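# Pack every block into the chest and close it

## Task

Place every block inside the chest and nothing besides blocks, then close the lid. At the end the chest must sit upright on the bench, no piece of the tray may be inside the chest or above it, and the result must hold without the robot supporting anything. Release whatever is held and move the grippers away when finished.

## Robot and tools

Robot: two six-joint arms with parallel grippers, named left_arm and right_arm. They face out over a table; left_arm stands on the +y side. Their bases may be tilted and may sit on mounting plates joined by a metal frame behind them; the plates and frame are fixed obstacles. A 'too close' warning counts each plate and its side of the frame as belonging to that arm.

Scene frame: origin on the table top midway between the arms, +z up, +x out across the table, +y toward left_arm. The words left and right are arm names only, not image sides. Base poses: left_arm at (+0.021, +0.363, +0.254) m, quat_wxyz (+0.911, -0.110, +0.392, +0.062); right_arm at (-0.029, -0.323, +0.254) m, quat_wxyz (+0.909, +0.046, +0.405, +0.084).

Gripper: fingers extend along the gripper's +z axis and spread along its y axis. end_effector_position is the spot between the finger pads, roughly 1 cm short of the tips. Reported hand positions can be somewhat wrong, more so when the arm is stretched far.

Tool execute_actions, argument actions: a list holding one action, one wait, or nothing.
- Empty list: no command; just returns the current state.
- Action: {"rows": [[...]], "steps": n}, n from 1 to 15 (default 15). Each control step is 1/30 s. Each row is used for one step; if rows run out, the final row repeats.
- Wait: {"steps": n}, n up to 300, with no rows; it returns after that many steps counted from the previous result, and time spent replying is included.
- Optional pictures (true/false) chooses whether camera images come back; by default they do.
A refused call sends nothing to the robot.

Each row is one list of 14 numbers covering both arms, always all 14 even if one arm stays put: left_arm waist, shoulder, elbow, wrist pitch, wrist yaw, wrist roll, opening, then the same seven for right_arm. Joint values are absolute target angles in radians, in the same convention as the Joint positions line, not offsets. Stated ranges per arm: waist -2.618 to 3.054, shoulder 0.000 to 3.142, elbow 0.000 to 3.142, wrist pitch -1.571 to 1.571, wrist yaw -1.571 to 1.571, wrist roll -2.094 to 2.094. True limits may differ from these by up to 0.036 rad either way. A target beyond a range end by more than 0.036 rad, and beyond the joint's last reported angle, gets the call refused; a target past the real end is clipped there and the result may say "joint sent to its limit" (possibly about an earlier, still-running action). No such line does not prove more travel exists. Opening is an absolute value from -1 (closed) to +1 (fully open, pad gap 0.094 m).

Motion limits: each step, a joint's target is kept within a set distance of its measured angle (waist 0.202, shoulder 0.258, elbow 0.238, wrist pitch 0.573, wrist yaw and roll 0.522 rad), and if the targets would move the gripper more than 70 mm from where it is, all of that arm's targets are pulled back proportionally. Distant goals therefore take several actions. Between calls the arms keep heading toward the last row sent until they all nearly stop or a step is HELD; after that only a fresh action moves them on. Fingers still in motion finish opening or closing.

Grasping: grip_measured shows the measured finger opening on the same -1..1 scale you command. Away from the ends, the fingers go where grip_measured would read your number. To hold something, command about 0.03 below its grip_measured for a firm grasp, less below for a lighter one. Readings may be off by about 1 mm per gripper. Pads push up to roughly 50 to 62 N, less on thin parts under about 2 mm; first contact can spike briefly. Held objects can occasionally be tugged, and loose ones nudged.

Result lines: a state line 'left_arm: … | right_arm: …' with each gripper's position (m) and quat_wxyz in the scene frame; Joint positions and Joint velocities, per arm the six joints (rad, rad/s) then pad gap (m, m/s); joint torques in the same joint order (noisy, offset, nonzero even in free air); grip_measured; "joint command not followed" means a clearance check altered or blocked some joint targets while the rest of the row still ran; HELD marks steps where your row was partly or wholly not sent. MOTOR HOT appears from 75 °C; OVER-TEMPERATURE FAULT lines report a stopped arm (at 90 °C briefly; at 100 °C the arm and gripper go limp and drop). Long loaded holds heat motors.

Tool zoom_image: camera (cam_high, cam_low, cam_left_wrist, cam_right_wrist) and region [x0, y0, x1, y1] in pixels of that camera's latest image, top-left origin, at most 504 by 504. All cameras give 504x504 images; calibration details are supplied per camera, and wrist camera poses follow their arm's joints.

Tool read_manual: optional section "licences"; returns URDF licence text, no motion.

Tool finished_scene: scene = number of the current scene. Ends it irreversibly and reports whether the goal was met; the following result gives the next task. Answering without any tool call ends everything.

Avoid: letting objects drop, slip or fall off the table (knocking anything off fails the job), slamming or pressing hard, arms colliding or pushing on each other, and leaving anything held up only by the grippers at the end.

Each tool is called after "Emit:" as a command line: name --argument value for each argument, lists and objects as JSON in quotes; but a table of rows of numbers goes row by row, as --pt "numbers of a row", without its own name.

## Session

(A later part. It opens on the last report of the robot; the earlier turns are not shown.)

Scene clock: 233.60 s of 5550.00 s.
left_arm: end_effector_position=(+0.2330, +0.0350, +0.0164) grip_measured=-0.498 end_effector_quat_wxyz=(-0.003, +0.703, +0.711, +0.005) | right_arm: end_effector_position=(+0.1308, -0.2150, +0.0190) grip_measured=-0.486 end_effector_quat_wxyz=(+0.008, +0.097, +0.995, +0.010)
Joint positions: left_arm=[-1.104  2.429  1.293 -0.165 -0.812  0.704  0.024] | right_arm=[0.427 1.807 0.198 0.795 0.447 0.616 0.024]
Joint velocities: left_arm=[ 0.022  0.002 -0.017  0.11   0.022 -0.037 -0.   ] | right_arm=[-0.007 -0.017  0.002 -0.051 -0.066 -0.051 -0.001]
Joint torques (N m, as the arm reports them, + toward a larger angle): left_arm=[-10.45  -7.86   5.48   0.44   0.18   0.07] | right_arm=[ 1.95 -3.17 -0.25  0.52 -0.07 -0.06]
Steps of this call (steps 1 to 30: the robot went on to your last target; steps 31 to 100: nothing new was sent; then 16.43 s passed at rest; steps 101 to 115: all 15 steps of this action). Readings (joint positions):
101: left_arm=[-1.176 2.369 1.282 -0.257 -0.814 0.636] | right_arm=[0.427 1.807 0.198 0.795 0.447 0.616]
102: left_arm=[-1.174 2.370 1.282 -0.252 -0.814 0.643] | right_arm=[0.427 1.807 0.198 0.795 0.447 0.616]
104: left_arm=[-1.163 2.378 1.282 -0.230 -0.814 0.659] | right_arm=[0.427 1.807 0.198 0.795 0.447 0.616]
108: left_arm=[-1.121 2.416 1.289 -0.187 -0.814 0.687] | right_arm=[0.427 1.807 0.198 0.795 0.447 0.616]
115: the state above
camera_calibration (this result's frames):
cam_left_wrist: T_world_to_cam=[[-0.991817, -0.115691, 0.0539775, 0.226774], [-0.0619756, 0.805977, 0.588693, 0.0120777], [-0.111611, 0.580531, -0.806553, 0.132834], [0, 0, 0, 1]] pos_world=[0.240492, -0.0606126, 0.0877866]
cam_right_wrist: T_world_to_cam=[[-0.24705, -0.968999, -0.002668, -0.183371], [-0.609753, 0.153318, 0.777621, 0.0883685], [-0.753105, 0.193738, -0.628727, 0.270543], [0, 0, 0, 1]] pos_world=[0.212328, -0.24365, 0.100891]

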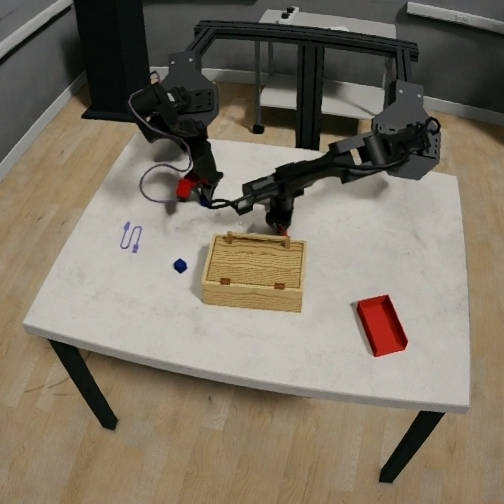

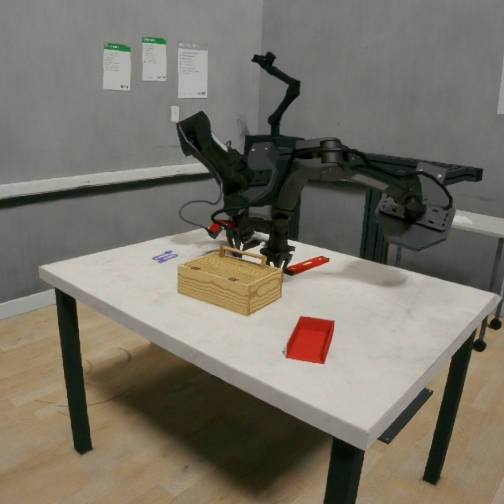

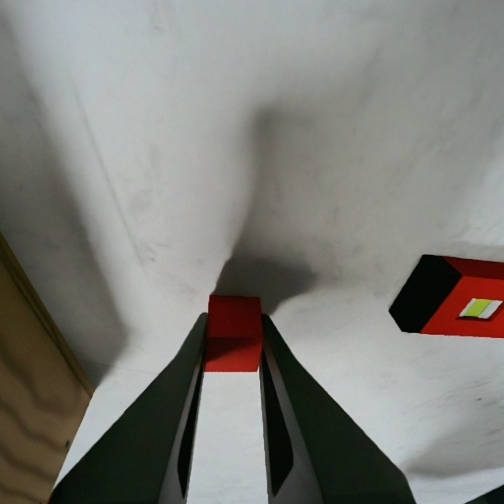

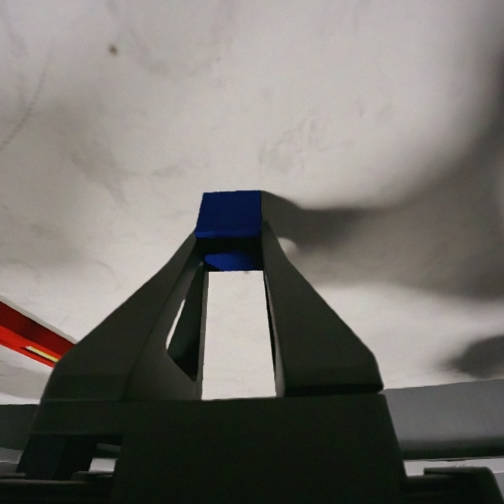

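Emit:
execute_actions --actions '[{"rows":[[-1.118,2.438,1.322,-0.145,-0.8,0.715,-0.45,0.42,1.817,0.215,0.808,0.443,0.61,-0.52],[-1.118,2.438,1.322,-0.145,-0.8,0.715,-0.3,0.42,1.817,0.215,0.808,0.443,0.61,-0.52],[-1.118,2.438,1.322,-0.145,-0.8,0.715,-0.1,0.42,1.817,0.215,0.808,0.443,0.61,-0.52],[-1.13,2.42,1.32,-0.18,-0.81,0.7,0,0.42,1.817,0.215,0.808,0.443,0.61,-0.52],[-1.145,2.4,1.31,-0.21,-0.815,0.68,0,0.42,1.817,0.215,0.808,0.443,0.61,-0.52],[-1.16,2.38,1.3,-0.24,-0.82,0.66,0,0.42,1.817,0.215,0.808,0.443,0.61,-0.52],[-1.175,2.36,1.29,-0.26,-0.82,0.65,0,0.42,1.817,0.215,0.808,0.443,0.61,-0.52],[-1.19,2.33,1.27,-0.25,-0.81,0.65,0,0.42,1.817,0.215,0.808,0.443,0.61,-0.52],[-1.205,2.28,1.23,-0.22,-0.78,0.66,0,0.42,1.817,0.215,0.808,0.443,0.61,-0.52],[-1.22,2.22,1.18,-0.17,-0.75,0.68,0,0.42,1.817,0.215,0.808,0.443,0.61,-0.52],[-1.23,2.16,1.12,-0.12,-0.71,0.7,0,0.42,1.817,0.215,0.808,0.443,0.61,-0.52],[-1.24,2.1,1.06,-0.07,-0.67,0.72,0,0.42,1.817,0.215,0.808,0.443,0.61,-0.52],[-1.25,2.04,1.0,-0.02,-0.63,0.74,0,0.42,1.817,0.215,0.808,0.443,0.61,-0.52],[-1.26,1.98,0.95,0.03,-0.6,0.76,0,0.42,1.817,0.215,0.808,0.443,0.61,-0.52],[-1.27,1.92,0.9,0.08,-0.57,0.77,0,0.42,1.817,0.215,0.808,0.443,0.61,-0.52]],"steps":15}]' --pictures false

Emit:
execute_actions --actions '[{"rows":[[-1.275,1.86,0.86,0.12,-0.54,0.78,0,0.42,1.817,0.215,0.808,0.443,0.61,-0.52],[-1.28,1.81,0.83,0.15,-0.52,0.78,0,0.42,1.817,0.215,0.808,0.443,0.61,-0.52],[-1.28,1.78,0.82,0.15,-0.51,0.79,0,0.42,1.817,0.215,0.808,0.443,0.61,-0.52],[-1.275,1.77,0.83,0.14,-0.5,0.8,0,0.42,1.817,0.215,0.808,0.443,0.61,-0.52],[-1.265,1.77,0.86,0.12,-0.49,0.82,0,0.42,1.817,0.215,0.808,0.443,0.61,-0.52],[-1.25,1.77,0.9,0.09,-0.48,0.84,0,0.42,1.817,0.215,0.808,0.443,0.61,-0.52],[-1.23,1.77,0.94,0.05,-0.46,0.86,0,0.42,1.817,0.215,0.808,0.443,0.61,-0.52],[-1.205,1.77,0.98,0.01,-0.45,0.88,0,0.42,1.817,0.215,0.808,0.443,0.61,-0.52],[-1.18,1.77,1.02,-0.03,-0.43,0.9,0,0.42,1.817,0.215,0.808,0.443,0.61,-0.52],[-1.155,1.77,1.06,-0.07,-0.42,0.91,0,0.42,1.817,0.215,0.808,0.443,0.61,-0.52],[-1.13,1.765,1.09,-0.1,-0.41,0.925,0,0.42,1.817,0.215,0.808,0.443,0.61,-0.52],[-1.11,1.765,1.11,-0.125,-0.41,0.925,0,0.42,1.817,0.215,0.808,0.443,0.61,-0.52],[-1.1,1.765,1.12,-0.13,-0.41,0.925,0,0.42,1.817,0.215,0.808,0.443,0.61,-0.52]],"steps":15}]' --pictures false

Emit:
execute_actions --actions '[{"steps":10}]'

Scene clock: 271.43 s of 5550.00 s.
left_arm: end_effector_position=(+0.2480, +0.0313, +0.1204) grip_measured=-0.002 end_effector_quat_wxyz=(+0.100, +0.688, +0.714, -0.084) | right_arm: end_effector_position=(+0.1308, -0.2150, +0.0190) grip_measured=-0.486 end_effector_quat_wxyz=(+0.008, +0.097, +0.995, +0.010)
Joint positions: left_arm=[-1.232  2.043  1.007 -0.08  -0.693  0.718  0.047] | right_arm=[0.427 1.807 0.198 0.795 0.447 0.616 0.024]
Joint velocities: left_arm=[-0.388 -1.956 -1.438  0.96   0.769  0.3   -0.   ] | right_arm=[-0.002 -0.017  0.007  0.051 -0.007 -0.007  0.   ]
Joint torques (N m, as the arm reports them, + toward a larger angle): left_arm=[-9.11 -7.61  2.53  0.74  0.24  0.06] | right_arm=[ 1.89 -3.25 -0.2   0.51 -0.1  -0.07]
Steps of this call (steps 1 to 15: the robot went on to your last target; steps 16 to 90: nothing new was sent; then 34.33 s passed at rest; steps 91 to 105: all 15 steps of this action). Readings (joint positions):
91: left_arm=[-1.104 2.429 1.293 -0.161 -0.812 0.708] | right_arm=[0.427 1.807 0.198 0.795 0.447 0.616]
92: left_arm=[-1.104 2.429 1.293 -0.161 -0.812 0.708] | right_arm=[0.427 1.807 0.198 0.795 0.447 0.616]
94: left_arm=[-1.104 2.429 1.293 -0.162 -0.812 0.708] | right_arm=[0.427 1.807 0.198 0.795 0.447 0.616]
98: left_arm=[-1.121 2.411 1.291 -0.207 -0.814 0.683] | right_arm=[0.427 1.807 0.198 0.795 0.447 0.616]
105: the state above

Scene clock: 271.93 s of 5550.00 s.
left_arm: end_effector_position=(+0.3761, +0.0295, +0.1778) grip_measured=-0.002 end_effector_quat_wxyz=(+0.222, +0.617, +0.738, -0.156) | right_arm: end_effector_position=(+0.1308, -0.2150, +0.0190) grip_measured=-0.486 end_effector_quat_wxyz=(+0.008, +0.097, +0.995, +0.010)
Joint positions: left_arm=[-1.09   1.778  1.096 -0.053 -0.458  0.892  0.047] | right_arm=[0.427 1.807 0.198 0.795 0.447 0.616 0.024]
Joint velocities: left_arm=[ 0.398 -0.002  0.359 -0.066  0.066  0.066 -0.001] | right_arm=[-0.007  0.012  0.007  0.037  0.051 -0.037  0.001]
Joint torques (N m, as the arm reports them, + toward a larger angle): left_arm=[-10.08  -8.59   5.29   0.23   0.8    0.1 ] | right_arm=[ 1.86 -3.22 -0.26  0.51 -0.05 -0.1 ]
Steps of this call (steps 1 to 15: all 15 steps of this action). Readings (joint positions):
1: left_arm=[-1.244 1.977 0.959 -0.044 -0.666 0.729] | right_arm=[0.427 1.807 0.198 0.795 0.447 0.616]
2: left_arm=[-1.253 1.915 0.917 -0.009 -0.641 0.738] | right_arm=[0.427 1.807 0.198 0.795 0.447 0.616]
4: left_arm=[-1.260 1.819 0.865 0.038 -0.599 0.756] | right_arm=[0.427 1.807 0.198 0.795 0.447 0.616]
8: left_arm=[-1.243 1.778 0.899 0.051 -0.532 0.809] | right_arm=[0.427 1.807 0.198 0.795 0.447 0.616]
15: the state above

Scene clock: 272.27 s of 5550.00 s.
left_arm: end_effector_position=(+0.3694, +0.0348, +0.1721) grip_measured=-0.002 end_effector_quat_wxyz=(+0.203, +0.637, +0.726, -0.162) | right_arm: end_effector_position=(+0.1308, -0.2150, +0.0190) grip_measured=-0.486 end_effector_quat_wxyz=(+0.008, +0.097, +0.995, +0.010)
Joint positions: left_arm=[-1.076  1.778  1.106 -0.111 -0.437  0.915  0.047] | right_arm=[0.427 1.807 0.198 0.795 0.447 0.616 0.024]
Joint velocities: left_arm=[-0.017 -0.007 -0.002  0.007 -0.022  0.051 -0.001] | right_arm=[-0.002  0.002  0.002 -0.007  0.037 -0.007 -0.001]
Joint torques (N m, as the arm reports them, + toward a larger angle): left_arm=[-9.08 -8.71  6.36  0.84  0.56  0.08] | right_arm=[ 1.86 -3.26 -0.24  0.52 -0.07 -0.09]
Steps of this call (steps 1 to 10: the robot went on to your last target). Readings (joint positions):
1: left_arm=[-1.080 1.778 1.104 -0.055 -0.457 0.896] | right_arm=[0.427 1.807 0.198 0.795 0.447 0.616]
2: left_arm=[-1.076 1.778 1.106 -0.060 -0.455 0.900] | right_arm=[0.427 1.807 0.198 0.795 0.447 0.616]
4: left_arm=[-1.076 1.778 1.106 -0.081 -0.448 0.907] | right_arm=[0.427 1.807 0.198 0.795 0.447 0.616]
8: left_arm=[-1.076 1.778 1.106 -0.106 -0.439 0.914] | right_arm=[0.427 1.807 0.198 0.795 0.447 0.616]
10: the state above
camera_calibration (this result's frames):
cam_left_wrist: T_world_to_cam=[[-0.977403, -0.195929, 0.0793359, 0.346733], [-0.188506, 0.977729, 0.0922596, 0.0552341], [-0.0956453, 0.0752196, -0.992569, 0.317482], [0, 0, 0, 1]] pos_world=[0.379676, -0.00994967, 0.282519]
cam_right_wrist: T_world_to_cam=[[-0.24705, -0.968999, -0.002668, -0.183371], [-0.609753, 0.153318, 0.777621, 0.0883685], [-0.753105, 0.193738, -0.628727, 0.270543], [0, 0, 0, 1]] pos_world=[0.212328, -0.24365, 0.100891]

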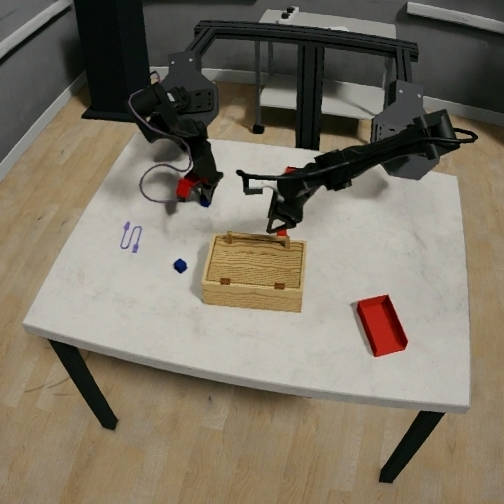

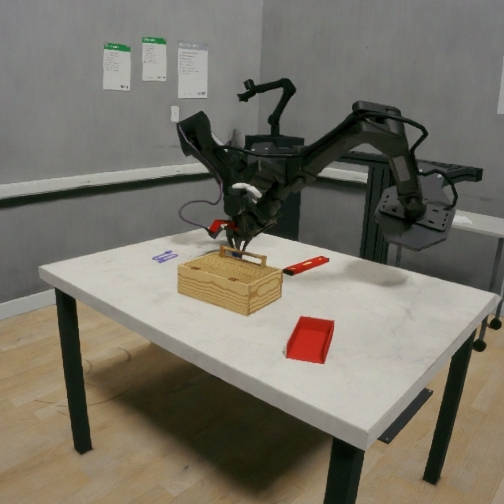

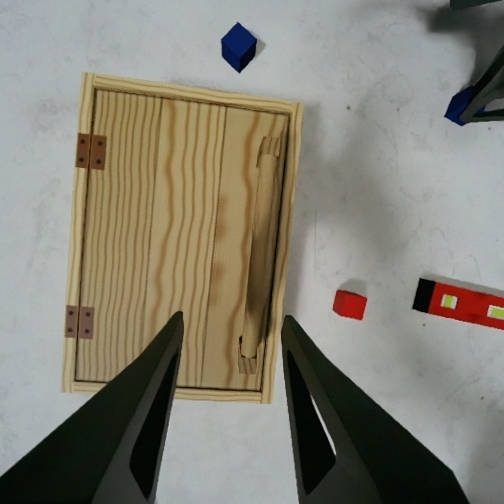

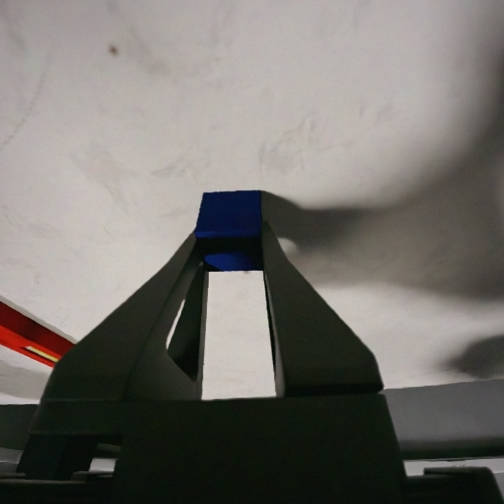

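Emit:
execute_actions --actions '[{"rows":[[-1.1,1.79,1.095,-0.12,-0.4,0.935,0,0.42,1.817,0.215,0.808,0.443,0.61,-0.52],[-1.1,1.805,1.085,-0.105,-0.39,0.945,0,0.42,1.817,0.215,0.808,0.443,0.61,-0.52],[-1.09,1.82,1.08,-0.09,-0.38,0.955,0,0.42,1.817,0.215,0.808,0.443,0.61,-0.52],[-1.08,1.83,1.075,-0.07,-0.37,0.965,0,0.42,1.817,0.215,0.808,0.443,0.61,-0.52],[-1.07,1.84,1.075,-0.05,-0.36,0.975,0,0.42,1.817,0.215,0.808,0.443,0.61,-0.52],[-1.06,1.85,1.075,-0.03,-0.35,0.985,0,0.42,1.817,0.215,0.808,0.443,0.61,-0.52],[-1.05,1.86,1.075,-0.01,-0.34,0.995,0,0.42,1.817,0.215,0.808,0.443,0.61,-0.52],[-1.04,1.87,1.075,0.01,-0.335,1,0,0.42,1.817,0.215,0.808,0.443,0.61,-0.52],[-1.03,1.88,1.075,0.025,-0.33,1.005,0,0.42,1.817,0.215,0.808,0.443,0.61,-0.52],[-1.02,1.89,1.075,0.04,-0.325,1.01,0,0.42,1.817,0.215,0.808,0.443,0.61,-0.52],[-1.01,1.9,1.075,0.05,-0.32,1.012,0,0.42,1.817,0.215,0.808,0.443,0.61,-0.52],[-1,1.907,1.075,0.05,-0.32,1.012,0,0.42,1.817,0.215,0.808,0.443,0.61,-0.52],[-0.993,1.912,1.075,0.05,-0.32,1.012,0,0.42,1.817,0.215,0.808,0.443,0.61,-0.52]],"steps":15}]' --pictures false

Emit:
execute_actions --actions '[{"steps":10}]'

Scene clock: 302.80 s of 5550.00 s.
left_arm: end_effector_position=(+0.3613, +0.0290, +0.1198) grip_measured=-0.002 end_effector_quat_wxyz=(+0.192, +0.650, +0.715, -0.172) | right_arm: end_effector_position=(+0.1308, -0.2150, +0.0190) grip_measured=-0.486 end_effector_quat_wxyz=(+0.008, +0.097, +0.995, +0.010)
Joint positions: left_arm=[-0.985  1.904  1.106  0.006 -0.355  0.996  0.047] | right_arm=[0.427 1.807 0.198 0.795 0.447 0.616 0.024]
Joint velocities: left_arm=[ 0.188  0.09  -0.012  0.125  0.051  0.037  0.001] | right_arm=[ 0.012 -0.017  0.007 -0.051 -0.007  0.022 -0.   ]
Joint torques (N m, as the arm reports them, + toward a larger angle): left_arm=[-9.08 -8.22  1.75  1.18  0.69  0.06] | right_arm=[ 1.83 -3.31 -0.24  0.52 -0.06 -0.08]
Steps of this call (steps 1 to 30: the robot went on to your last target; steps 31 to 100: nothing new was sent; then 26.70 s passed at rest; steps 101 to 115: all 15 steps of this action). Readings (joint positions):
101: left_arm=[-1.076 1.778 1.106 -0.119 -0.432 0.920] | right_arm=[0.427 1.807 0.198 0.795 0.447 0.616]
102: left_arm=[-1.076 1.779 1.106 -0.119 -0.430 0.923] | right_arm=[0.427 1.807 0.198 0.795 0.447 0.616]
104: left_arm=[-1.076 1.789 1.106 -0.108 -0.420 0.933] | right_arm=[0.427 1.807 0.198 0.795 0.447 0.616]
108: left_arm=[-1.059 1.837 1.106 -0.063 -0.387 0.963] | right_arm=[0.427 1.807 0.198 0.795 0.447 0.616]
115: the state above

Scene clock: 303.13 s of 5550.00 s.
left_arm: end_effector_position=(+0.3659, +0.0278, +0.1189) grip_measured=-0.002 end_effector_quat_wxyz=(+0.200, +0.646, +0.716, -0.171) | right_arm: end_effector_position=(+0.1308, -0.2150, +0.0190) grip_measured=-0.486 end_effector_quat_wxyz=(+0.008, +0.097, +0.995, +0.010)
Joint positions: left_arm=[-0.978  1.906  1.106  0.03  -0.347  1.004  0.047] | right_arm=[0.427 1.807 0.198 0.795 0.447 0.616 0.024]
Joint velocities: left_arm=[ 0.012  0.012  0.002  0.154 -0.037  0.051  0.001] | right_arm=[ 0.002 -0.012  0.007  0.007  0.007  0.022 -0.001]
Joint torques (N m, as the arm reports them, + toward a larger angle): left_arm=[-8.73 -7.98  1.74  1.09  0.6   0.09] | right_arm=[ 1.82 -3.24 -0.17  0.52 -0.05 -0.06]
Steps of this call (steps 1 to 10: the robot went on to your last target). Readings (joint positions):
1: left_arm=[-0.980 1.906 1.106 0.010 -0.355 0.998] | right_arm=[0.427 1.807 0.198 0.795 0.447 0.616]
2: left_arm=[-0.978 1.906 1.106 0.012 -0.354 0.999] | right_arm=[0.427 1.807 0.198 0.795 0.447 0.616]
4: left_arm=[-0.978 1.906 1.106 0.019 -0.351 1.001] | right_arm=[0.427 1.807 0.198 0.795 0.447 0.616]
8: left_arm=[-0.978 1.906 1.106 0.028 -0.347 1.003] | right_arm=[0.427 1.807 0.198 0.795 0.447 0.616]
10: the state above
camera_calibration (this result's frames):
cam_left_wrist: T_world_to_cam=[[-0.982046, -0.165755, 0.0900635, 0.345715], [-0.158275, 0.983754, 0.084714, 0.0559688], [-0.102642, 0.0689382, -0.992327, 0.267504], [0, 0, 0, 1]] pos_world=[0.375824, -0.0161966, 0.229574]
cam_right_wrist: T_world_to_cam=[[-0.24705, -0.968999, -0.002668, -0.183371], [-0.609753, 0.153318, 0.777621, 0.0883685], [-0.753105, 0.193738, -0.628727, 0.270543], [0, 0, 0, 1]] pos_world=[0.212328, -0.24365, 0.100891]

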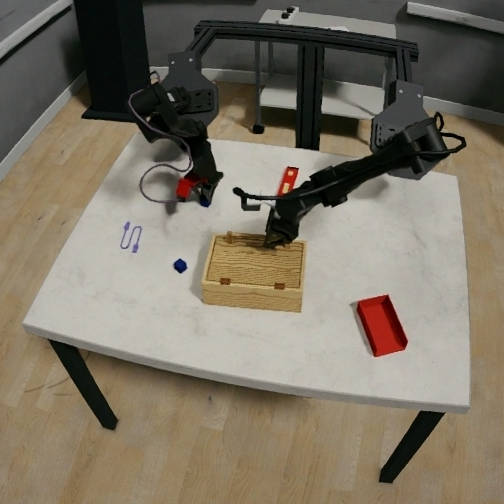

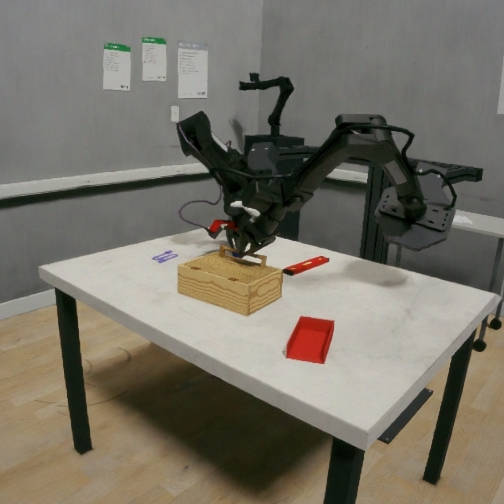

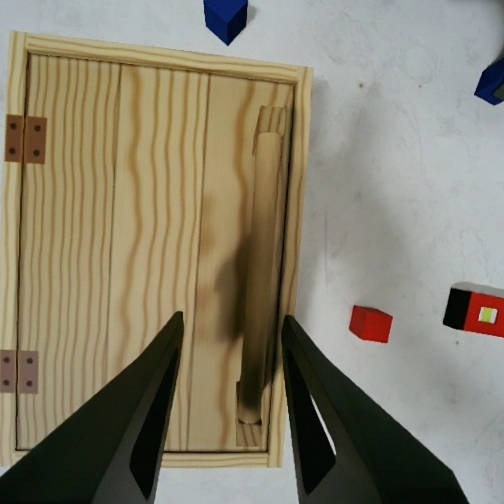

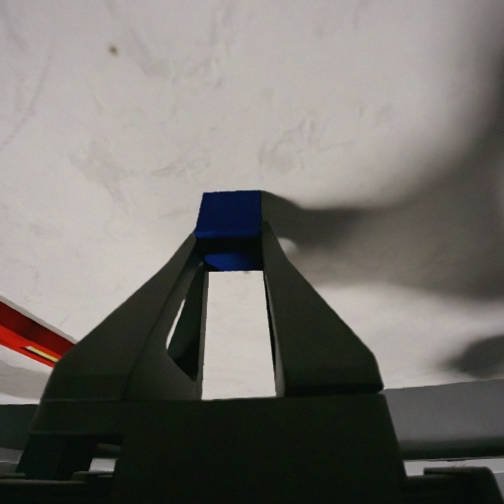

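Emit:
execute_actions --actions '[{"rows":[[-0.99,1.915,1.065,0.055,-0.318,1.015,-0.1,0.42,1.817,0.215,0.808,0.443,0.61,-0.52],[-0.985,1.92,1.055,0.063,-0.313,1.02,-0.2,0.42,1.817,0.215,0.808,0.443,0.61,-0.52],[-0.977,1.929,1.055,0.073,-0.308,1.025,-0.3,0.42,1.817,0.215,0.808,0.443,0.61,-0.52]],"steps":15}]'

Emit:
zoom_image --camera "cam_low" --region '[190, 210, 290, 290]'

Scene clock: 313.53 s of 5550.00 s.
left_arm: end_effector_position=(+0.3530, +0.0295, +0.1103) grip_measured=-0.298 end_effector_quat_wxyz=(+0.193, +0.654, +0.710, -0.176) | right_arm: end_effector_position=(+0.1308, -0.2150, +0.0190) grip_measured=-0.486 end_effector_quat_wxyz=(+0.008, +0.097, +0.995, +0.010)
Joint positions: left_arm=[-0.972  1.92   1.075  0.054 -0.334  1.017  0.033] | right_arm=[0.427 1.807 0.198 0.795 0.447 0.616 0.024]
Joint velocities: left_arm=[-0.017 -0.012 -0.012  0.007  0.007 -0.022 -0.   ] | right_arm=[-0.012 -0.002 -0.002 -0.022  0.007  0.037 -0.001]
Joint torques (N m, as the arm reports them, + toward a larger angle): left_arm=[-7.79 -7.56  2.41  1.05  0.58  0.07] | right_arm=[ 1.88 -3.2  -0.29  0.51 -0.07 -0.07]
Steps of this call (steps 1 to 30: the robot went on to your last target; steps 31 to 100: nothing new was sent; then 6.57 s passed at rest; steps 101 to 115: all 15 steps of this action). Readings (joint positions):
101: left_arm=[-0.978 1.906 1.103 0.035 -0.345 1.005] | right_arm=[0.427 1.807 0.198 0.795 0.447 0.616]
102: left_arm=[-0.978 1.906 1.098 0.041 -0.344 1.007] | right_arm=[0.427 1.807 0.198 0.795 0.447 0.616]
104: left_arm=[-0.977 1.907 1.086 0.048 -0.339 1.010] | right_arm=[0.427 1.807 0.198 0.795 0.447 0.616]
108: left_arm=[-0.972 1.918 1.076 0.050 -0.336 1.015] | right_arm=[0.427 1.807 0.198 0.795 0.447 0.616]
115: the state above
camera_calibration (this result's frames):
cam_left_wrist: T_world_to_cam=[[-0.98469, -0.142341, 0.10062, 0.333216], [-0.133574, 0.987025, 0.0891028, 0.0437352], [-0.111998, 0.0742985, -0.990927, 0.260556], [0, 0, 0, 1]] pos_world=[0.363138, -0.0150964, 0.220767]
cam_right_wrist: T_world_to_cam=[[-0.24705, -0.968999, -0.002668, -0.183371], [-0.609753, 0.153318, 0.777621, 0.0883685], [-0.753105, 0.193738, -0.628727, 0.270543], [0, 0, 0, 1]] pos_world=[0.212328, -0.24365, 0.100891]

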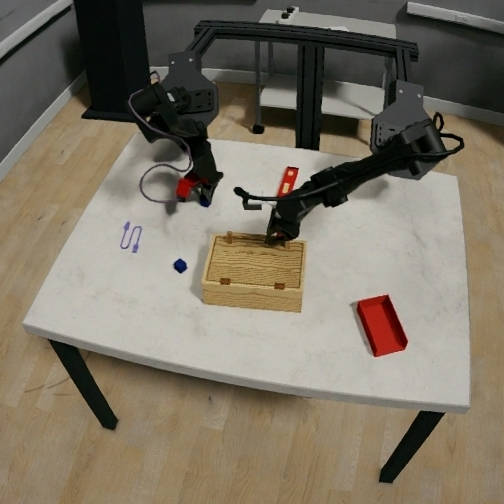

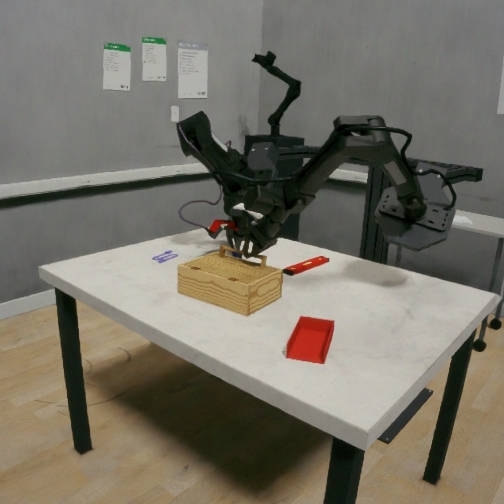

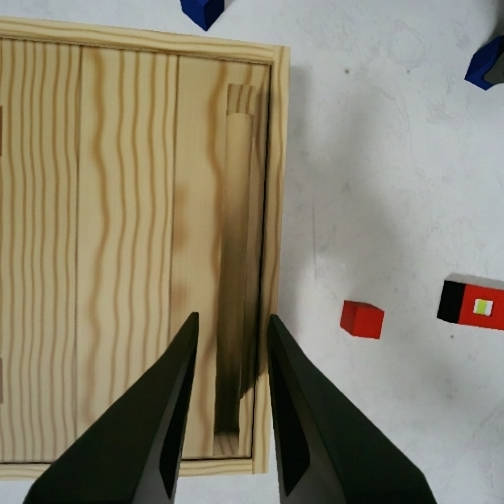

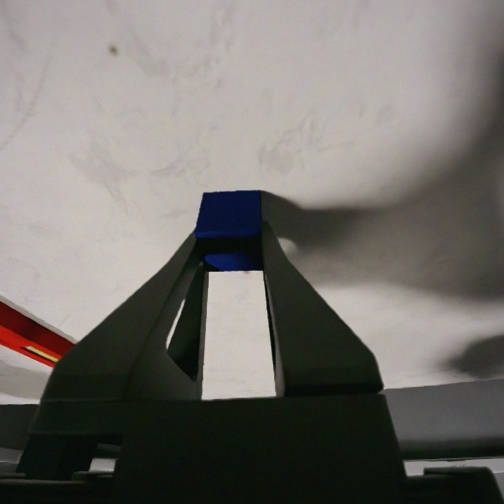

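Region (190, 210, 290, 290) of cam_low's 504x504 image, scaled by 5.040, with more detail than that image has; it fills the top 403 rows of this view, and the rest is white.

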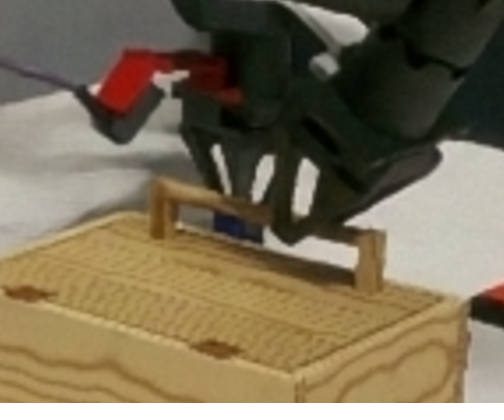

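Emit:
execute_actions --actions '[{"rows":[[-0.977,1.929,1.075,0.08,-0.308,1.025,-0.4,0.42,1.817,0.215,0.808,0.443,0.61,-0.52],[-0.977,1.929,1.075,0.08,-0.308,1.025,-0.5,0.42,1.817,0.215,0.808,0.443,0.61,-0.52],[-0.977,1.929,1.075,0.08,-0.308,1.025,-0.58,0.42,1.817,0.215,0.808,0.443,0.61,-0.52],[-0.977,1.929,1.075,0.08,-0.308,1.025,-0.65,0.42,1.817,0.215,0.808,0.443,0.61,-0.52],[-0.977,1.929,1.075,0.08,-0.308,1.025,-0.7,0.42,1.817,0.215,0.808,0.443,0.61,-0.52],[-0.977,1.929,1.075,0.08,-0.308,1.025,-0.74,0.42,1.817,0.215,0.808,0.443,0.61,-0.52],[-0.977,1.929,1.075,0.08,-0.308,1.025,-0.775,0.42,1.817,0.215,0.808,0.443,0.61,-0.52]],"steps":13}]' --pictures false

Scene clock: 338.13 s of 5550.00 s.
left_arm: end_effector_position=(+0.3547, +0.0286, +0.1109) grip_measured=-0.767 end_effector_quat_wxyz=(+0.197, +0.652, +0.711, -0.176) | right_arm: end_effector_position=(+0.1308, -0.2150, +0.0190) grip_measured=-0.486 end_effector_quat_wxyz=(+0.008, +0.097, +0.995, +0.010)
Joint positions: left_arm=[-0.972  1.92   1.075  0.062 -0.333  1.018  0.011] | right_arm=[0.427 1.807 0.198 0.795 0.447 0.616 0.024]
Joint velocities: left_arm=[-0.002 -0.017 -0.012 -0.066  0.022  0.007 -0.   ] | right_arm=[-0.002  0.017 -0.017  0.081 -0.007 -0.022  0.002]
Joint torques (N m, as the arm reports them, + toward a larger angle): left_arm=[-7.72 -7.51  4.22  1.07  0.59  0.06] | right_arm=[ 1.82 -3.16 -0.24  0.52 -0.07 -0.1 ]
Steps of this call (steps 1 to 15: the robot went on to your last target; steps 16 to 90: nothing new was sent; then 21.17 s passed at rest; steps 91 to 103: all 13 steps of this action). Readings (joint positions):
91: left_arm=[-0.972 1.920 1.075 0.057 -0.333 1.018] | right_arm=[0.427 1.807 0.198 0.795 0.447 0.616]
92: left_arm=[-0.972 1.920 1.075 0.058 -0.333 1.018] | right_arm=[0.427 1.807 0.198 0.795 0.447 0.616]
94: left_arm=[-0.972 1.920 1.075 0.060 -0.333 1.018] | right_arm=[0.427 1.807 0.198 0.795 0.447 0.616]
98: left_arm=[-0.972 1.920 1.075 0.062 -0.333 1.018] | right_arm=[0.427 1.807 0.198 0.795 0.447 0.616]
103: the state above

Emit:
execute_actions --actions '[{"rows":[[-0.985,1.91,1.09,0.07,-0.32,1.015,-0.79,0.42,1.817,0.215,0.808,0.443,0.61,-0.52],[-0.995,1.895,1.1,0.055,-0.33,1.01,-0.79,0.42,1.817,0.215,0.808,0.443,0.61,-0.52],[-1.002,1.884,1.106,0.035,-0.335,1.005,-0.79,0.42,1.817,0.215,0.808,0.443,0.61,-0.52],[-1.008,1.873,1.112,0.015,-0.34,1.0,-0.79,0.42,1.817,0.215,0.808,0.443,0.61,-0.52],[-1.014,1.863,1.118,-0.005,-0.345,0.995,-0.79,0.42,1.817,0.215,0.808,0.443,0.61,-0.52],[-1.02,1.853,1.125,-0.025,-0.35,0.99,-0.79,0.42,1.817,0.215,0.808,0.443,0.61,-0.52],[-1.026,1.843,1.132,-0.045,-0.355,0.985,-0.79,0.42,1.817,0.215,0.808,0.443,0.61,-0.52],[-1.031,1.834,1.14,-0.065,-0.36,0.98,-0.79,0.42,1.817,0.215,0.808,0.443,0.61,-0.52],[-1.036,1.825,1.148,-0.085,-0.365,0.975,-0.79,0.42,1.817,0.215,0.808,0.443,0.61,-0.52],[-1.041,1.817,1.156,-0.1,-0.367,0.97,-0.79,0.42,1.817,0.215,0.808,0.443,0.61,-0.52],[-1.045,1.81,1.165,-0.115,-0.37,0.965,-0.79,0.42,1.817,0.215,0.808,0.443,0.61,-0.52],[-1.049,1.803,1.174,-0.12,-0.37,0.965,-0.79,0.42,1.817,0.215,0.808,0.443,0.61,-0.52]],"steps":15}]' --pictures false

Emit:
execute_actions --actions '[{"steps":8}]'

Scene clock: 355.97 s of 5550.00 s.
left_arm: end_effector_position=(+0.3665, +0.0333, +0.1446) grip_measured=-0.777 end_effector_quat_wxyz=(+0.187, +0.651, +0.713, -0.179) | right_arm: end_effector_position=(+0.1308, -0.2150, +0.0190) grip_measured=-0.486 end_effector_quat_wxyz=(+0.008, +0.097, +0.995, +0.010)
Joint positions: left_arm=[-1.014  1.84   1.132 -0.105 -0.362  0.97   0.01 ] | right_arm=[0.427 1.807 0.198 0.795 0.447 0.616 0.024]
Joint velocities: left_arm=[-0.051 -0.095  0.085 -0.168 -0.051 -0.037 -0.001] | right_arm=[-0.002 -0.002 -0.002  0.007 -0.066 -0.037 -0.001]
Joint torques (N m, as the arm reports them, + toward a larger angle): left_arm=[-10.06 -10.98   8.15   0.99   0.23   0.02] | right_arm=[ 1.8  -3.29 -0.27  0.5  -0.05 -0.05]
Steps of this call (steps 1 to 15: the robot went on to your last target; steps 16 to 90: nothing new was sent; then 14.33 s passed at rest; steps 91 to 105: all 15 steps of this action). Readings (joint positions):
91: left_arm=[-0.972 1.920 1.075 0.062 -0.333 1.018] | right_arm=[0.427 1.807 0.198 0.795 0.447 0.616]
92: left_arm=[-0.972 1.920 1.075 0.062 -0.334 1.016] | right_arm=[0.427 1.807 0.198 0.795 0.447 0.616]
94: left_arm=[-0.972 1.918 1.075 0.059 -0.335 1.013] | right_arm=[0.427 1.807 0.198 0.795 0.447 0.616]
98: left_arm=[-0.984 1.892 1.087 0.003 -0.346 0.999] | right_arm=[0.427 1.807 0.198 0.795 0.447 0.616]
105: the state above

Scene clock: 356.23 s of 5550.00 s.
left_arm: end_effector_position=(+0.3667, +0.0345, +0.1455) grip_measured=-0.777 end_effector_quat_wxyz=(+0.184, +0.651, +0.714, -0.178) | right_arm: end_effector_position=(+0.1308, -0.2150, +0.0190) grip_measured=-0.486 end_effector_quat_wxyz=(+0.008, +0.097, +0.995, +0.010)
Joint positions: left_arm=[-1.015  1.837  1.136 -0.118 -0.366  0.965  0.01 ] | right_arm=[0.427 1.807 0.198 0.795 0.447 0.616 0.024]
Joint velocities: left_arm=[-0.002  0.002  0.012 -0.022  0.007 -0.037 -0.   ] | right_arm=[-0.012 -0.002 -0.012 -0.081 -0.066 -0.051  0.   ]
Joint torques (N m, as the arm reports them, + toward a larger angle): left_arm=[-10.18 -11.28   8.2    0.83   0.24  -0.01] | right_arm=[ 1.83 -3.23 -0.3   0.51 -0.06 -0.07]
Steps of this call (steps 1 to 8: the robot went on to your last target). Readings (joint positions):
1: left_arm=[-1.015 1.838 1.134 -0.110 -0.363 0.968] | right_arm=[0.427 1.807 0.198 0.795 0.447 0.616]
2: left_arm=[-1.015 1.837 1.135 -0.113 -0.363 0.968] | right_arm=[0.427 1.807 0.198 0.795 0.447 0.616]
4: left_arm=[-1.015 1.837 1.136 -0.116 -0.365 0.966] | right_arm=[0.427 1.807 0.198 0.795 0.447 0.616]
8: the state above
camera_calibration (this result's frames):
cam_left_wrist: T_world_to_cam=[[-0.98204, -0.148192, 0.116778, 0.340729], [-0.136637, 0.985413, 0.101447, 0.0368482], [-0.130109, 0.0836687, -0.987963, 0.302428], [0, 0, 0, 1]] pos_world=[0.378993, -0.0111212, 0.25526]
cam_right_wrist: T_world_to_cam=[[-0.24705, -0.968999, -0.002668, -0.183371], [-0.609753, 0.153318, 0.777621, 0.0883685], [-0.753105, 0.193738, -0.628727, 0.270543], [0, 0, 0, 1]] pos_world=[0.212328, -0.24365, 0.100891]

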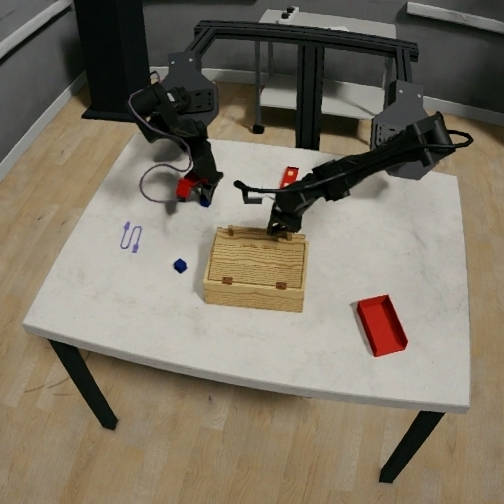

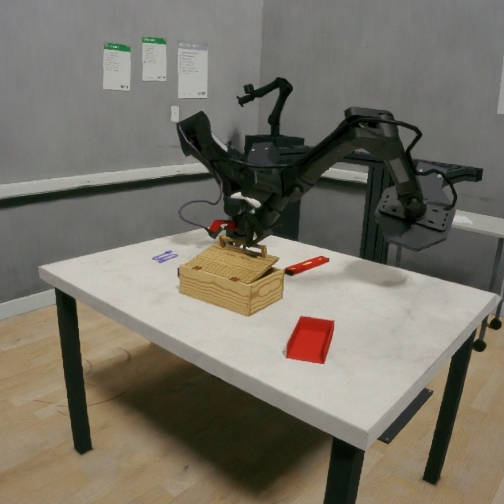

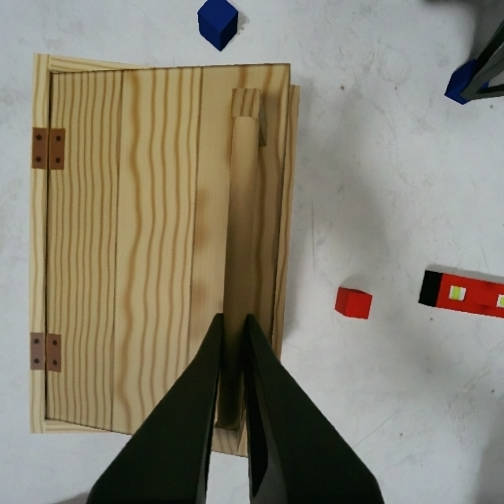

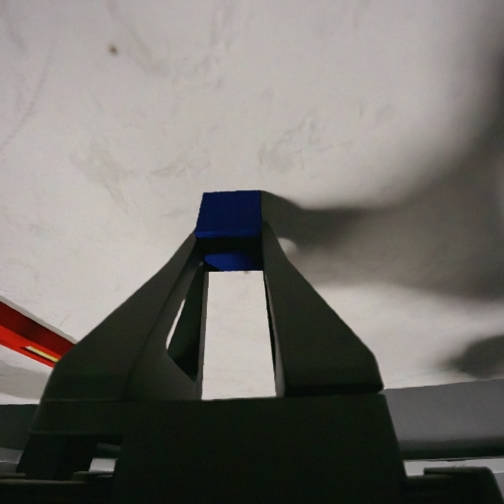

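Emit:
execute_actions --actions '[{"rows":[[-1.054,1.8,1.18,-0.13,-0.372,0.965,-0.795,0.42,1.817,0.215,0.808,0.443,0.61,-0.52],[-1.059,1.795,1.19,-0.145,-0.374,0.963,-0.795,0.42,1.817,0.215,0.808,0.443,0.61,-0.52],[-1.063,1.79,1.201,-0.163,-0.376,0.962,-0.795,0.42,1.817,0.215,0.808,0.443,0.61,-0.52],[-1.066,1.785,1.213,-0.18,-0.378,0.96,-0.795,0.42,1.817,0.215,0.808,0.443,0.61,-0.52],[-1.069,1.78,1.225,-0.197,-0.38,0.958,-0.795,0.42,1.817,0.215,0.808,0.443,0.61,-0.52],[-1.071,1.776,1.238,-0.215,-0.382,0.957,-0.795,0.42,1.817,0.215,0.808,0.443,0.61,-0.52],[-1.073,1.772,1.251,-0.232,-0.384,0.956,-0.795,0.42,1.817,0.215,0.808,0.443,0.61,-0.52],[-1.075,1.769,1.264,-0.25,-0.385,0.955,-0.795,0.42,1.817,0.215,0.808,0.443,0.61,-0.52],[-1.076,1.766,1.278,-0.267,-0.386,0.955,-0.795,0.42,1.817,0.215,0.808,0.443,0.61,-0.52],[-1.077,1.764,1.292,-0.285,-0.387,0.955,-0.795,0.42,1.817,0.215,0.808,0.443,0.61,-0.52],[-1.077,1.762,1.306,-0.302,-0.387,0.955,-0.795,0.42,1.817,0.215,0.808,0.443,0.61,-0.52],[-1.077,1.76,1.321,-0.32,-0.387,0.955,-0.795,0.42,1.817,0.215,0.808,0.443,0.61,-0.52],[-1.077,1.76,1.336,-0.337,-0.385,0.955,-0.795,0.42,1.817,0.215,0.808,0.443,0.61,-0.52],[-1.075,1.76,1.351,-0.353,-0.38,0.957,-0.795,0.42,1.817,0.215,0.808,0.443,0.61,-0.52],[-1.07,1.765,1.367,-0.368,-0.375,0.96,-0.795,0.42,1.817,0.215,0.808,0.443,0.61,-0.52]],"steps":15}]' --pictures false

Emit:
execute_actions --actions '[{"rows":[[-1.065,1.772,1.384,-0.383,-0.37,0.962,-0.795,0.42,1.817,0.215,0.808,0.443,0.61,-0.52],[-1.06,1.78,1.401,-0.398,-0.367,0.964,-0.795,0.42,1.817,0.215,0.808,0.443,0.61,-0.52],[-1.056,1.787,1.418,-0.413,-0.364,0.966,-0.795,0.42,1.817,0.215,0.808,0.443,0.61,-0.52],[-1.053,1.793,1.435,-0.428,-0.362,0.968,-0.795,0.42,1.817,0.215,0.808,0.443,0.61,-0.52],[-1.051,1.797,1.453,-0.443,-0.36,0.97,-0.795,0.42,1.817,0.215,0.808,0.443,0.61,-0.52],[-1.049,1.8,1.471,-0.457,-0.358,0.972,-0.795,0.42,1.817,0.215,0.808,0.443,0.61,-0.52],[-1.046,1.804,1.49,-0.471,-0.356,0.974,-0.795,0.42,1.817,0.215,0.808,0.443,0.61,-0.52],[-1.043,1.808,1.509,-0.485,-0.354,0.977,-0.795,0.42,1.817,0.215,0.808,0.443,0.61,-0.52],[-1.04,1.812,1.528,-0.499,-0.352,0.98,-0.795,0.42,1.817,0.215,0.808,0.443,0.61,-0.52],[-1.036,1.817,1.547,-0.513,-0.349,0.983,-0.795,0.42,1.817,0.215,0.808,0.443,0.61,-0.52],[-1.032,1.822,1.567,-0.527,-0.346,0.986,-0.795,0.42,1.817,0.215,0.808,0.443,0.61,-0.52],[-1.028,1.828,1.587,-0.54,-0.343,0.989,-0.795,0.42,1.817,0.215,0.808,0.443,0.61,-0.52],[-1.024,1.834,1.607,-0.55,-0.34,0.992,-0.795,0.42,1.817,0.215,0.808,0.443,0.61,-0.52],[-1.02,1.84,1.627,-0.55,-0.34,0.992,-0.795,0.42,1.817,0.215,0.808,0.443,0.61,-0.52]],"steps":15}]' --pictures false

Emit:
execute_actions --actions '[{"steps":8}]'

Scene clock: 386.43 s of 5550.00 s.
left_arm: end_effector_position=(+0.3982, +0.0364, +0.1801) grip_measured=-0.781 end_effector_quat_wxyz=(+0.180, +0.656, +0.711, -0.177) | right_arm: end_effector_position=(+0.1308, -0.2150, +0.0190) grip_measured=-0.486 end_effector_quat_wxyz=(+0.008, +0.097, +0.995, +0.010)
Joint positions: left_arm=[-1.038  1.804  1.296 -0.33  -0.386  0.952  0.01 ] | right_arm=[0.427 1.807 0.198 0.795 0.447 0.616 0.024]
Joint velocities: left_arm=[-0.007  0.002  0.437 -0.418  0.007  0.007  0.001] | right_arm=[-0.012  0.007  0.002 -0.037  0.022 -0.037 -0.   ]
Joint torques (N m, as the arm reports them, + toward a larger angle): left_arm=[-10.06 -11.9    9.13   1.22   0.43   0.09] | right_arm=[ 1.91 -3.18 -0.27  0.49 -0.09 -0.08]
Steps of this call (steps 1 to 30: the robot went on to your last target; steps 31 to 100: nothing new was sent; then 26.37 s passed at rest; steps 101 to 115: all 15 steps of this action). Readings (joint positions):
101: left_arm=[-1.015 1.837 1.136 -0.119 -0.367 0.965] | right_arm=[0.427 1.807 0.198 0.795 0.447 0.616]
102: left_arm=[-1.016 1.837 1.139 -0.124 -0.368 0.965] | right_arm=[0.427 1.807 0.198 0.795 0.447 0.616]
104: left_arm=[-1.019 1.837 1.151 -0.145 -0.373 0.962] | right_arm=[0.427 1.807 0.198 0.795 0.447 0.616]
108: left_arm=[-1.029 1.825 1.194 -0.210 -0.381 0.955] | right_arm=[0.427 1.807 0.198 0.795 0.447 0.616]
115: the state above

Scene clock: 386.93 s of 5550.00 s.
left_arm: end_effector_position=(+0.4544, +0.0412, +0.2069) grip_measured=-0.782 end_effector_quat_wxyz=(+0.183, +0.652, +0.714, -0.176) | right_arm: end_effector_position=(+0.1308, -0.2150, +0.0190) grip_measured=-0.486 end_effector_quat_wxyz=(+0.008, +0.097, +0.995, +0.010)
Joint positions: left_arm=[-1.011  1.836  1.563 -0.547 -0.368  0.97   0.01 ] | right_arm=[0.427 1.807 0.198 0.795 0.447 0.616 0.024]
Joint velocities: left_arm=[ 0.105  0.134  0.364 -0.066  0.066  0.095  0.001] | right_arm=[-0.012 -0.007  0.007 -0.007 -0.066 -0.022 -0.   ]
Joint torques (N m, as the arm reports them, + toward a larger angle): left_arm=[-8.96 -9.61  9.45  1.    0.6   0.15] | right_arm=[ 1.93 -3.28 -0.24  0.5  -0.1  -0.08]
Steps of this call (steps 1 to 15: all 15 steps of this action). Readings (joint positions):
1: left_arm=[-1.038 1.804 1.312 -0.345 -0.386 0.952] | right_arm=[0.427 1.807 0.198 0.795 0.447 0.616]
2: left_arm=[-1.038 1.804 1.327 -0.361 -0.386 0.952] | right_arm=[0.427 1.807 0.198 0.795 0.447 0.616]
4: left_arm=[-1.038 1.804 1.359 -0.393 -0.386 0.952] | right_arm=[0.427 1.807 0.198 0.795 0.447 0.616]
8: left_arm=[-1.035 1.805 1.428 -0.455 -0.382 0.955] | right_arm=[0.427 1.807 0.198 0.795 0.447 0.616]
15: the state above

Scene clock: 387.20 s of 5550.00 s.
left_arm: end_effector_position=(+0.4615, +0.0440, +0.2052) grip_measured=-0.782 end_effector_quat_wxyz=(+0.184, +0.650, +0.717, -0.172) | right_arm: end_effector_position=(+0.1308, -0.2150, +0.0190) grip_measured=-0.486 end_effector_quat_wxyz=(+0.008, +0.097, +0.995, +0.010)
Joint positions: left_arm=[-0.999  1.841  1.583 -0.553 -0.368  0.976  0.01 ] | right_arm=[0.427 1.807 0.198 0.795 0.447 0.616 0.024]
Joint velocities: left_arm=[-0.012 -0.017 -0.017 -0.007 -0.007 -0.007 -0.001] | right_arm=[-0.002 -0.012  0.007 -0.022 -0.007 -0.022  0.   ]
Joint torques (N m, as the arm reports them, + toward a larger angle): left_arm=[-9.37 -9.45  9.8   0.87  0.63  0.13] | right_arm=[ 1.91 -3.28 -0.22  0.54 -0.08 -0.07]
Steps of this call (steps 1 to 8: the robot went on to your last target). Readings (joint positions):
1: left_arm=[-1.007 1.839 1.573 -0.549 -0.368 0.972] | right_arm=[0.427 1.807 0.198 0.795 0.447 0.616]
2: left_arm=[-1.003 1.841 1.578 -0.550 -0.368 0.973] | right_arm=[0.427 1.807 0.198 0.795 0.447 0.616]
4: left_arm=[-0.999 1.841 1.582 -0.552 -0.368 0.974] | right_arm=[0.427 1.807 0.198 0.795 0.447 0.616]
8: the state above
camera_calibration (this result's frames):
cam_left_wrist: T_world_to_cam=[[-0.981614, -0.156622, 0.1091, 0.430014], [-0.144686, 0.983356, 0.109892, 0.0365002], [-0.124496, 0.0920865, -0.987938, 0.370066], [0, 0, 0, 1]] pos_world=[0.473461, -0.00262113, 0.314677]
cam_right_wrist: T_world_to_cam=[[-0.24705, -0.968999, -0.002668, -0.183371], [-0.609753, 0.153318, 0.777621, 0.0883685], [-0.753105, 0.193738, -0.628727, 0.270543], [0, 0, 0, 1]] pos_world=[0.212328, -0.24365, 0.100891]

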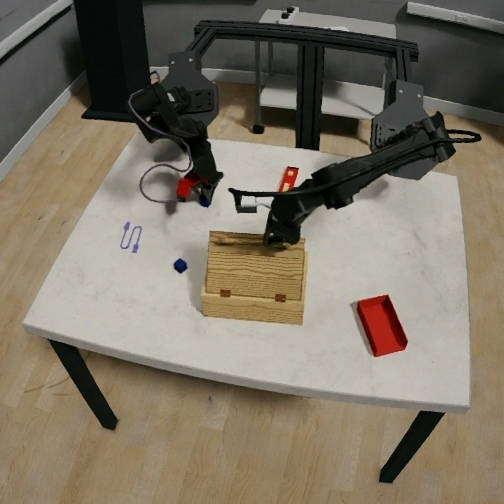

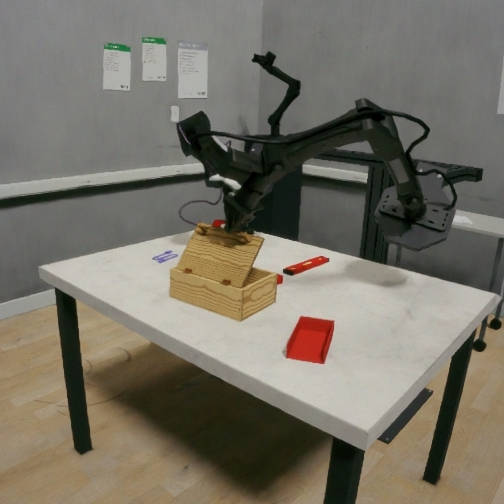

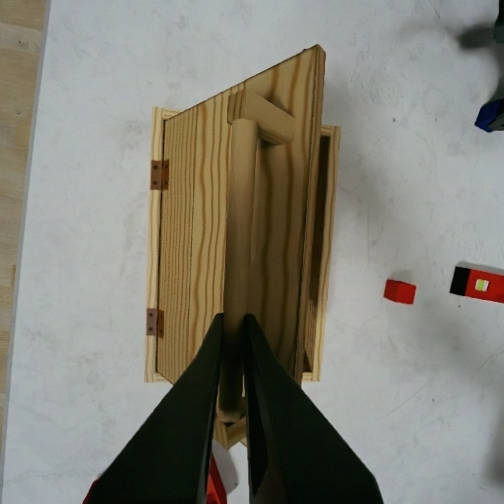

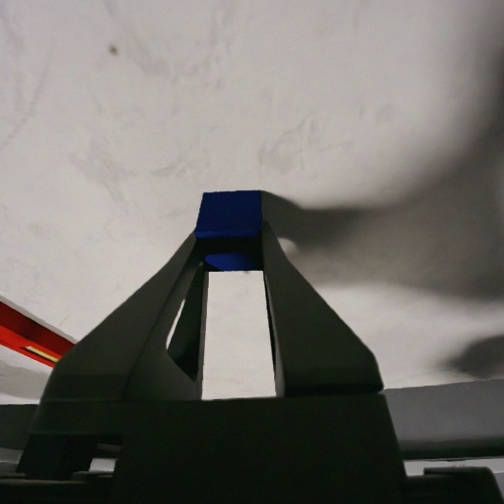

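Emit:
execute_actions --actions '[{"rows":[[-1.028,1.83,1.632,-0.553,-0.337,0.992,-0.795,0.42,1.817,0.215,0.808,0.443,0.61,-0.52],[-1.034,1.82,1.637,-0.557,-0.334,0.992,-0.795,0.42,1.817,0.215,0.808,0.443,0.61,-0.52],[-1.038,1.815,1.642,-0.561,-0.332,0.992,-0.795,0.42,1.817,0.215,0.808,0.443,0.61,-0.52],[-1.041,1.81,1.647,-0.565,-0.33,0.992,-0.795,0.42,1.817,0.215,0.808,0.443,0.61,-0.52],[-1.044,1.81,1.653,-0.57,-0.33,0.992,-0.795,0.42,1.817,0.215,0.808,0.443,0.61,-0.52],[-1.046,1.81,1.659,-0.575,-0.33,0.992,-0.795,0.42,1.817,0.215,0.808,0.443,0.61,-0.52],[-1.048,1.81,1.665,-0.58,-0.33,0.992,-0.795,0.42,1.817,0.215,0.808,0.443,0.61,-0.52],[-1.05,1.81,1.671,-0.585,-0.33,0.992,-0.795,0.42,1.817,0.215,0.808,0.443,0.61,-0.52],[-1.05,1.81,1.677,-0.588,-0.33,0.992,-0.795,0.42,1.817,0.215,0.808,0.443,0.61,-0.52]],"steps":15}]'

Scene clock: 400.80 s of 5550.00 s.
left_arm: end_effector_position=(+0.4666, +0.0454, +0.2144) grip_measured=-0.782 end_effector_quat_wxyz=(+0.183, +0.654, +0.713, -0.175) | right_arm: end_effector_position=(+0.1308, -0.2150, +0.0190) grip_measured=-0.486 end_effector_quat_wxyz=(+0.008, +0.097, +0.995, +0.010)
Joint positions: left_arm=[-1.004  1.841  1.628 -0.605 -0.366  0.978  0.01 ] | right_arm=[0.427 1.807 0.198 0.795 0.447 0.616 0.024]
Joint velocities: left_arm=[ 0.002 -0.022  0.012 -0.037  0.037  0.022 -0.001] | right_arm=[-0.007 -0.007 -0.002  0.007 -0.007  0.022 -0.001]
Joint torques (N m, as the arm reports them, + toward a larger angle): left_arm=[-11.44 -12.22  10.33   1.05   0.71   0.12] | right_arm=[ 1.88 -3.31 -0.18  0.52 -0.07 -0.06]
Steps of this call (steps 1 to 30: the robot went on to your last target; steps 31 to 100: nothing new was sent; then 9.77 s passed at rest; steps 101 to 115: all 15 steps of this action). Readings (joint positions):
101: left_arm=[-0.999 1.841 1.583 -0.554 -0.368 0.976] | right_arm=[0.427 1.807 0.198 0.795 0.447 0.616]
102: left_arm=[-0.999 1.841 1.583 -0.554 -0.368 0.976] | right_arm=[0.427 1.807 0.198 0.795 0.447 0.616]
104: left_arm=[-0.999 1.841 1.588 -0.560 -0.368 0.976] | right_arm=[0.427 1.807 0.198 0.795 0.447 0.616]
108: left_arm=[-0.999 1.841 1.610 -0.584 -0.366 0.976] | right_arm=[0.427 1.807 0.198 0.795 0.447 0.616]
115: the state above
camera_calibration (this result's frames):
cam_left_wrist: T_world_to_cam=[[-0.982897, -0.14587, 0.11241, 0.433681], [-0.13388, 0.985124, 0.10773, 0.0301345], [-0.126453, 0.0908382, -0.987805, 0.380521], [0, 0, 0, 1]] pos_world=[0.478416, -0.000990948, 0.323884]
cam_right_wrist: T_world_to_cam=[[-0.24705, -0.968999, -0.002668, -0.183371], [-0.609753, 0.153318, 0.777621, 0.0883685], [-0.753105, 0.193738, -0.628727, 0.270543], [0, 0, 0, 1]] pos_world=[0.212328, -0.24365, 0.100891]

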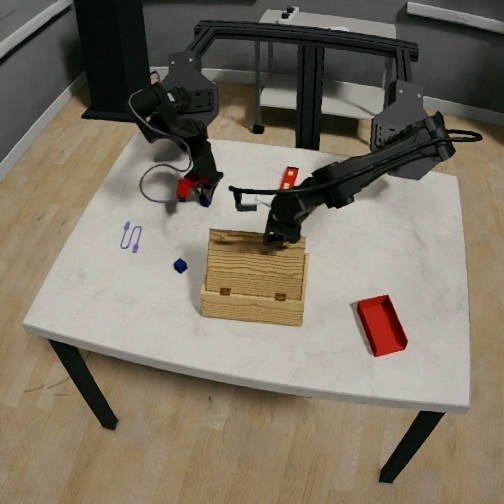

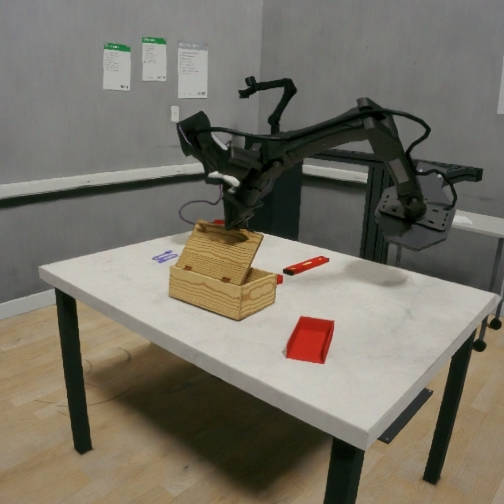

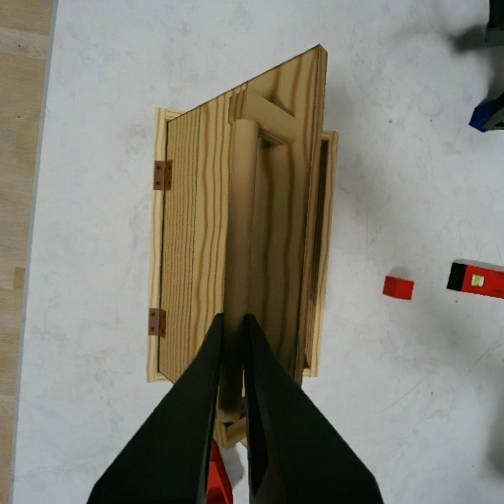

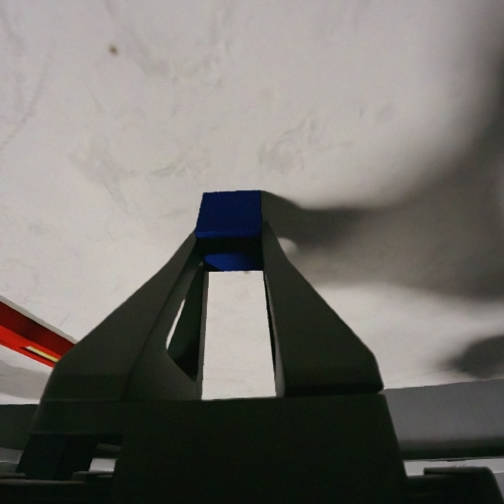

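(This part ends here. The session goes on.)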